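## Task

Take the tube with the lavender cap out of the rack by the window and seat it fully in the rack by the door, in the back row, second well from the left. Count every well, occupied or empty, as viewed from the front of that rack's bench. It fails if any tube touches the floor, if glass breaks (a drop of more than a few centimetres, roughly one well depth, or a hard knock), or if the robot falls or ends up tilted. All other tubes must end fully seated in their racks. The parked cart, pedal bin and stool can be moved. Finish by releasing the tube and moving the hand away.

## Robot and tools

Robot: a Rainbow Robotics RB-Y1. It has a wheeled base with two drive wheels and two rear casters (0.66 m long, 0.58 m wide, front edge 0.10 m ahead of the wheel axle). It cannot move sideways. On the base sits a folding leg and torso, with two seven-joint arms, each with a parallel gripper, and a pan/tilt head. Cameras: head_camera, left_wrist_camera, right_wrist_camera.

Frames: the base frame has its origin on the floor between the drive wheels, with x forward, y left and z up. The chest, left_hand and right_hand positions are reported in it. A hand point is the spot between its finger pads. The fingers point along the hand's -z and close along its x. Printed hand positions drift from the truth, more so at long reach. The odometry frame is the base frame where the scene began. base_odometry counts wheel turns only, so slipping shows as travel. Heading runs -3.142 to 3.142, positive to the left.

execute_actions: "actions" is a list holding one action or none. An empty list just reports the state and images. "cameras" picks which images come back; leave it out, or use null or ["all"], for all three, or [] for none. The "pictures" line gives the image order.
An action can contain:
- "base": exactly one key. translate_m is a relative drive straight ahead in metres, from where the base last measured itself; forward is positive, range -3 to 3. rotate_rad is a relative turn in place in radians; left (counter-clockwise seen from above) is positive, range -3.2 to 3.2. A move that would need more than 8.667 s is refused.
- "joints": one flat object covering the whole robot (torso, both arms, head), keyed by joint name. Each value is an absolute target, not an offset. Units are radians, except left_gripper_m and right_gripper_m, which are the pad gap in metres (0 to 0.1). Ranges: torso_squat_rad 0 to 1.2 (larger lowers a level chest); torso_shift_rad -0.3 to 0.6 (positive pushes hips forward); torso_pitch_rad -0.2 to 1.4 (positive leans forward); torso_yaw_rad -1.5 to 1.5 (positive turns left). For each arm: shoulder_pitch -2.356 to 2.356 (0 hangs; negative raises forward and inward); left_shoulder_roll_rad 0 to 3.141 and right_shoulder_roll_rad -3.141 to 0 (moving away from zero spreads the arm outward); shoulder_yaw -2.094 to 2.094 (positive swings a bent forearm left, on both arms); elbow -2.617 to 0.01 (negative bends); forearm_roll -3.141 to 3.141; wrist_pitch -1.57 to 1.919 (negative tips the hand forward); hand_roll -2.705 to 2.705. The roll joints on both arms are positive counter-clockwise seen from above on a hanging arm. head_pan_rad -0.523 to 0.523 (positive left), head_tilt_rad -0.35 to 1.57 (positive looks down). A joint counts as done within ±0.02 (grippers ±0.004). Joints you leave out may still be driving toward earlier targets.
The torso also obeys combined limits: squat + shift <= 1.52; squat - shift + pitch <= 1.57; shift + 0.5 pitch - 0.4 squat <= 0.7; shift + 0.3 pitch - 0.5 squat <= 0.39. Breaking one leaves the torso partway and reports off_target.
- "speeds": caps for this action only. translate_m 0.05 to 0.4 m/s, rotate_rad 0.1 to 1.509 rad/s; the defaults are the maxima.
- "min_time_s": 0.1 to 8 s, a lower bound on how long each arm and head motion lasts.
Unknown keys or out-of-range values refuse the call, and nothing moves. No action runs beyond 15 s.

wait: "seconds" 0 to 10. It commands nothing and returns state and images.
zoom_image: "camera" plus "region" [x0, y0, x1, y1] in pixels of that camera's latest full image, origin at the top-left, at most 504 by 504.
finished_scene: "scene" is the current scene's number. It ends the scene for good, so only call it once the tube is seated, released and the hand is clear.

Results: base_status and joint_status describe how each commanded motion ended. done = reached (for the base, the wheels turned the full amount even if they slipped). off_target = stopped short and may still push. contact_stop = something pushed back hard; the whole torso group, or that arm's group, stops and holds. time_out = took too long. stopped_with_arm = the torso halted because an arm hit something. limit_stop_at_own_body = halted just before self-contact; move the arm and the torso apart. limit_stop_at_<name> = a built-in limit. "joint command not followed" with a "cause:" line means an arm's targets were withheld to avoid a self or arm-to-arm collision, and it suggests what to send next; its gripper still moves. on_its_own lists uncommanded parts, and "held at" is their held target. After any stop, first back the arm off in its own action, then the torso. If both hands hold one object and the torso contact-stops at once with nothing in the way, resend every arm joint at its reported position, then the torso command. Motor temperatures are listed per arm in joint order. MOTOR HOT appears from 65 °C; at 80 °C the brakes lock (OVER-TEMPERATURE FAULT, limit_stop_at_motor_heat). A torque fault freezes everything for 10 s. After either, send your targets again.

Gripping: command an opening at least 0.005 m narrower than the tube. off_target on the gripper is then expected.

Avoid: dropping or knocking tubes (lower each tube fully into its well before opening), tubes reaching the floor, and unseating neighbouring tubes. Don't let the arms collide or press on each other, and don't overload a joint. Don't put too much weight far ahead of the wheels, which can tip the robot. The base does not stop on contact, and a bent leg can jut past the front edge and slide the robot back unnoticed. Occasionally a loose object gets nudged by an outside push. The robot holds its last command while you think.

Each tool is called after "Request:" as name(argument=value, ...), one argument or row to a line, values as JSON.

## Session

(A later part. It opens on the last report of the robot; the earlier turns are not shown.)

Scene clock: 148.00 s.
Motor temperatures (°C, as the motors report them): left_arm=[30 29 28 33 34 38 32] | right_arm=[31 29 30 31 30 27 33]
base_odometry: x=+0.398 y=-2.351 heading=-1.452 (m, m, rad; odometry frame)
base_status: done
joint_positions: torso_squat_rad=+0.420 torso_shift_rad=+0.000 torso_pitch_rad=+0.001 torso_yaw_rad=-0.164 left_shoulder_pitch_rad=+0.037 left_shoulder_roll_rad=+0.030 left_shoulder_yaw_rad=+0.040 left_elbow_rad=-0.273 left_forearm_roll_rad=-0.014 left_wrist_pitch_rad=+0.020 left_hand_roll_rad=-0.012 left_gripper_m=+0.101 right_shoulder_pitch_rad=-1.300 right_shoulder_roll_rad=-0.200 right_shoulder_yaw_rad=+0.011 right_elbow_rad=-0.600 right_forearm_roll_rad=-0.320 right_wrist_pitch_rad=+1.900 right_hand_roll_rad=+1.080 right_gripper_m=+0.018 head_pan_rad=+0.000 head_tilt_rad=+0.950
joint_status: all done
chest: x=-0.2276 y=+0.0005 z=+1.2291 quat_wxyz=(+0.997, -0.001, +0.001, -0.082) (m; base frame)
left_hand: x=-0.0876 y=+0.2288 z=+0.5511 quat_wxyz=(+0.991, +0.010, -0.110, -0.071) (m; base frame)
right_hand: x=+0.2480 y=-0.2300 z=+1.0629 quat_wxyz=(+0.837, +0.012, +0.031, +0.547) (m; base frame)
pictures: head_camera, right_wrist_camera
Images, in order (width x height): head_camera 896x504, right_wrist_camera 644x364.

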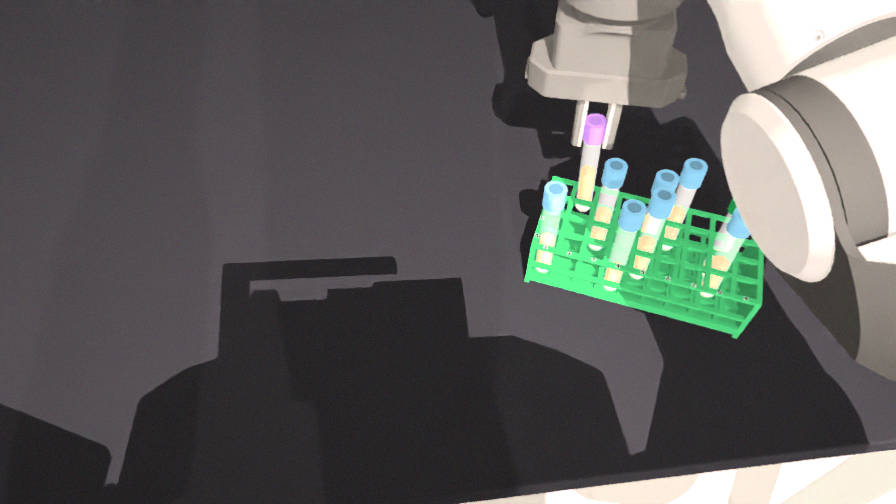

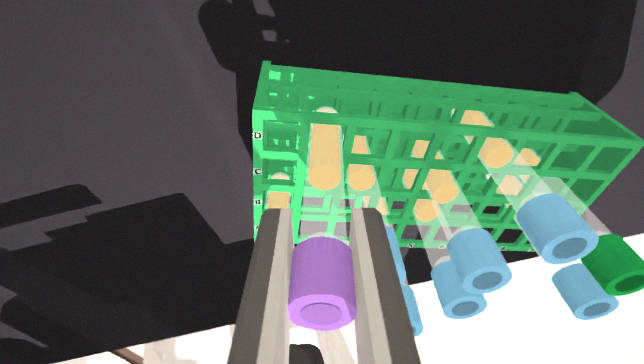

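In. Lower further and release.

Request:
execute_actions(
  actions=[
    {"joints":{"torso_squat_rad":0.485}},
  ],
  cameras=[],
)

Request:
execute_actions(
  actions=[
    {"joints":{"right_gripper_m":0.028}},
  ],
  cameras=[],
)

Request:
execute_actions(
  actions=[
    {"joints":{"torso_squat_rad":0.1}},
  ],
  cameras=["head_camera"],
)

Request:
execute_actions(
  actions=[
    {"base":{"translate_m":-0.5}},
  ],
  cameras=["head_camera"],
)

Scene clock: 151.93 s.
Motor temperatures (°C, as the motors report them): left_arm=[30 29 28 33 34 38 32] | right_arm=[31 29 30 31 30 27 33]
base_odometry: x=+0.398 y=-2.351 heading=-1.452 (m, m, rad; odometry frame)
base_status: not commanded
joint_positions: torso_squat_rad=+0.485 torso_shift_rad=+0.000 torso_pitch_rad=+0.001 torso_yaw_rad=-0.164 left_shoulder_pitch_rad=+0.037 left_shoulder_roll_rad=+0.030 left_shoulder_yaw_rad=+0.040 left_elbow_rad=-0.273 left_forearm_roll_rad=-0.014 left_wrist_pitch_rad=+0.020 left_hand_roll_rad=-0.012 left_gripper_m=+0.101 right_shoulder_pitch_rad=-1.302 right_shoulder_roll_rad=-0.201 right_shoulder_yaw_rad=+0.011 right_elbow_rad=-0.601 right_forearm_roll_rad=-0.320 right_wrist_pitch_rad=+1.900 right_hand_roll_rad=+1.080 right_gripper_m=+0.018 head_pan_rad=+0.000 head_tilt_rad=+0.950
joint_status: all done
chest: x=-0.2279 y=+0.0006 z=+1.2092 quat_wxyz=(+0.997, -0.001, +0.000, -0.082) (m; base frame)
left_hand: x=-0.0875 y=+0.2287 z=+0.5313 quat_wxyz=(+0.991, +0.010, -0.110, -0.071) (m; base frame)
right_hand: x=+0.2483 y=-0.2304 z=+1.0444 quat_wxyz=(+0.837, +0.010, +0.030, +0.546) (m; base frame)
pictures: none
No camera images: the call's "cameras" was empty. Leave "cameras" out to get every camera's image.

Scene clock: 152.63 s.
Motor temperatures (°C, as the motors report them): left_arm=[30 29 28 33 34 38 32] | right_arm=[31 29 30 31 30 27 33]
base_odometry: x=+0.398 y=-2.351 heading=-1.452 (m, m, rad; odometry frame)
base_status: not commanded
joint_positions: torso_squat_rad=+0.485 torso_shift_rad=+0.000 torso_pitch_rad=+0.001 torso_yaw_rad=-0.164 left_shoulder_pitch_rad=+0.037 left_shoulder_roll_rad=+0.030 left_shoulder_yaw_rad=+0.040 left_elbow_rad=-0.273 left_forearm_roll_rad=-0.014 left_wrist_pitch_rad=+0.020 left_hand_roll_rad=-0.012 left_gripper_m=+0.101 right_shoulder_pitch_rad=-1.300 right_shoulder_roll_rad=-0.200 right_shoulder_yaw_rad=+0.011 right_elbow_rad=-0.600 right_forearm_roll_rad=-0.320 right_wrist_pitch_rad=+1.900 right_hand_roll_rad=+1.080 right_gripper_m=+0.028 head_pan_rad=+0.000 head_tilt_rad=+0.950
joint_status: all done
chest: x=-0.2276 y=+0.0006 z=+1.2092 quat_wxyz=(+0.997, -0.001, +0.001, -0.082) (m; base frame)
left_hand: x=-0.0876 y=+0.2288 z=+0.5312 quat_wxyz=(+0.991, +0.010, -0.110, -0.071) (m; base frame)
right_hand: x=+0.2480 y=-0.2301 z=+1.0432 quat_wxyz=(+0.837, +0.011, +0.031, +0.546) (m; base frame)
pictures: none
No camera images: the call's "cameras" was empty. Leave "cameras" out to get every camera's image.

Scene clock: 154.70 s.
Motor temperatures (°C, as the motors report them): left_arm=[30 29 28 33 34 38 32] | right_arm=[31 29 30 31 30 27 33]
base_odometry: x=+0.398 y=-2.351 heading=-1.452 (m, m, rad; odometry frame)
base_status: not commanded
joint_positions: torso_squat_rad=+0.100 torso_shift_rad=+0.000 torso_pitch_rad=+0.002 torso_yaw_rad=-0.164 left_shoulder_pitch_rad=+0.037 left_shoulder_roll_rad=+0.030 left_shoulder_yaw_rad=+0.040 left_elbow_rad=-0.273 left_forearm_roll_rad=-0.014 left_wrist_pitch_rad=+0.020 left_hand_roll_rad=-0.012 left_gripper_m=+0.101 right_shoulder_pitch_rad=-1.300 right_shoulder_roll_rad=-0.200 right_shoulder_yaw_rad=+0.011 right_elbow_rad=-0.600 right_forearm_roll_rad=-0.320 right_wrist_pitch_rad=+1.900 right_hand_roll_rad=+1.080 right_gripper_m=+0.028 head_pan_rad=+0.000 head_tilt_rad=+0.950
joint_status: all done
chest: x=-0.2275 y=+0.0006 z=+1.2864 quat_wxyz=(+0.997, -0.001, +0.001, -0.082) (m; base frame)
left_hand: x=-0.0876 y=+0.2288 z=+0.6084 quat_wxyz=(+0.991, +0.010, -0.110, -0.071) (m; base frame)
right_hand: x=+0.2481 y=-0.2300 z=+1.1202 quat_wxyz=(+0.837, +0.012, +0.031, +0.546) (m; base frame)
pictures: head_camera
Images, in order (width x height): head_camera 896x504.

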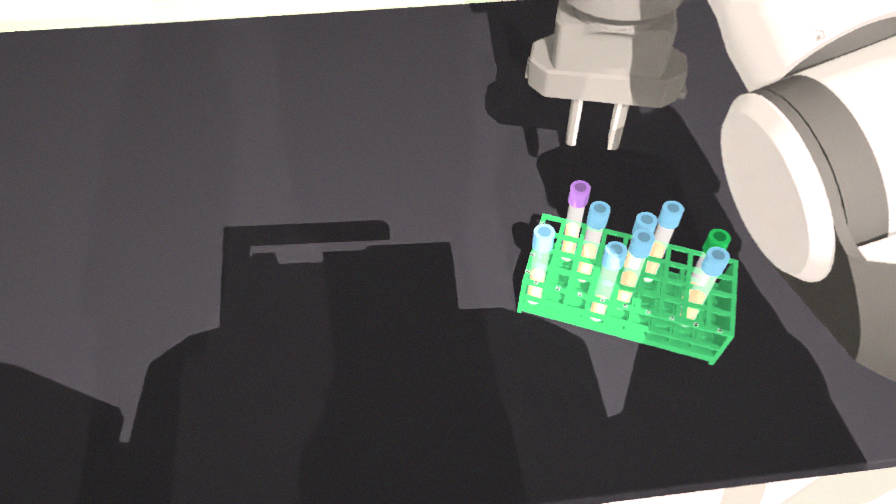

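Scene clock: 157.53 s.
Motor temperatures (°C, as the motors report them): left_arm=[30 29 28 33 34 38 32] | right_arm=[31 29 30 31 30 27 33]
base_odometry: x=+0.339 y=-1.855 heading=-1.451 (m, m, rad; odometry frame)
base_status: done
joint_positions: torso_squat_rad=+0.100 torso_shift_rad=+0.000 torso_pitch_rad=+0.001 torso_yaw_rad=-0.164 left_shoulder_pitch_rad=+0.037 left_shoulder_roll_rad=+0.030 left_shoulder_yaw_rad=+0.040 left_elbow_rad=-0.273 left_forearm_roll_rad=-0.014 left_wrist_pitch_rad=+0.020 left_hand_roll_rad=-0.012 left_gripper_m=+0.101 right_shoulder_pitch_rad=-1.300 right_shoulder_roll_rad=-0.200 right_shoulder_yaw_rad=+0.011 right_elbow_rad=-0.600 right_forearm_roll_rad=-0.320 right_wrist_pitch_rad=+1.900 right_hand_roll_rad=+1.080 right_gripper_m=+0.028 head_pan_rad=+0.000 head_tilt_rad=+0.950
joint_status: not commanded
chest: x=-0.2276 y=+0.0006 z=+1.2864 quat_wxyz=(+0.997, -0.001, +0.001, -0.082) (m; base frame)
left_hand: x=-0.0877 y=+0.2288 z=+0.6084 quat_wxyz=(+0.991, +0.010, -0.110, -0.071) (m; base frame)
right_hand: x=+0.2480 y=-0.2300 z=+1.1202 quat_wxyz=(+0.837, +0.012, +0.031, +0.546) (m; base frame)
pictures: head_camera
Images, in order (width x height): head_camera 896x504.

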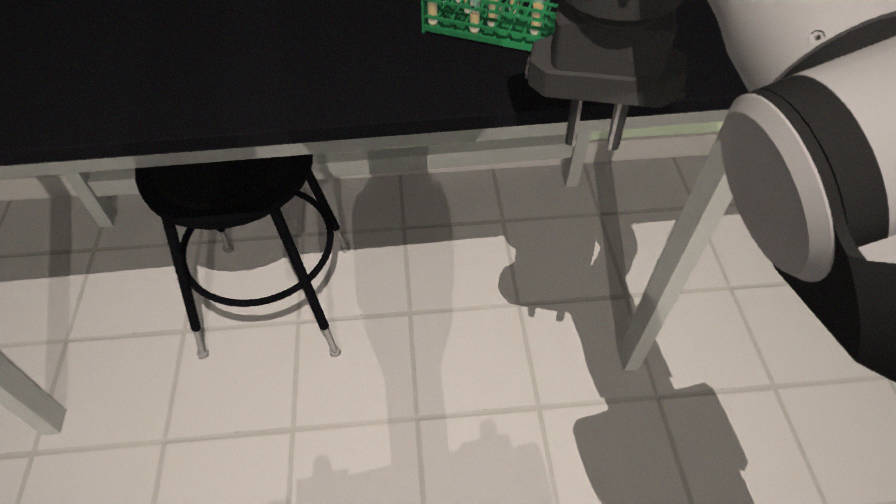

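Request:
finished_scene(
  scene=1,
)

The scene is finished: the task was done.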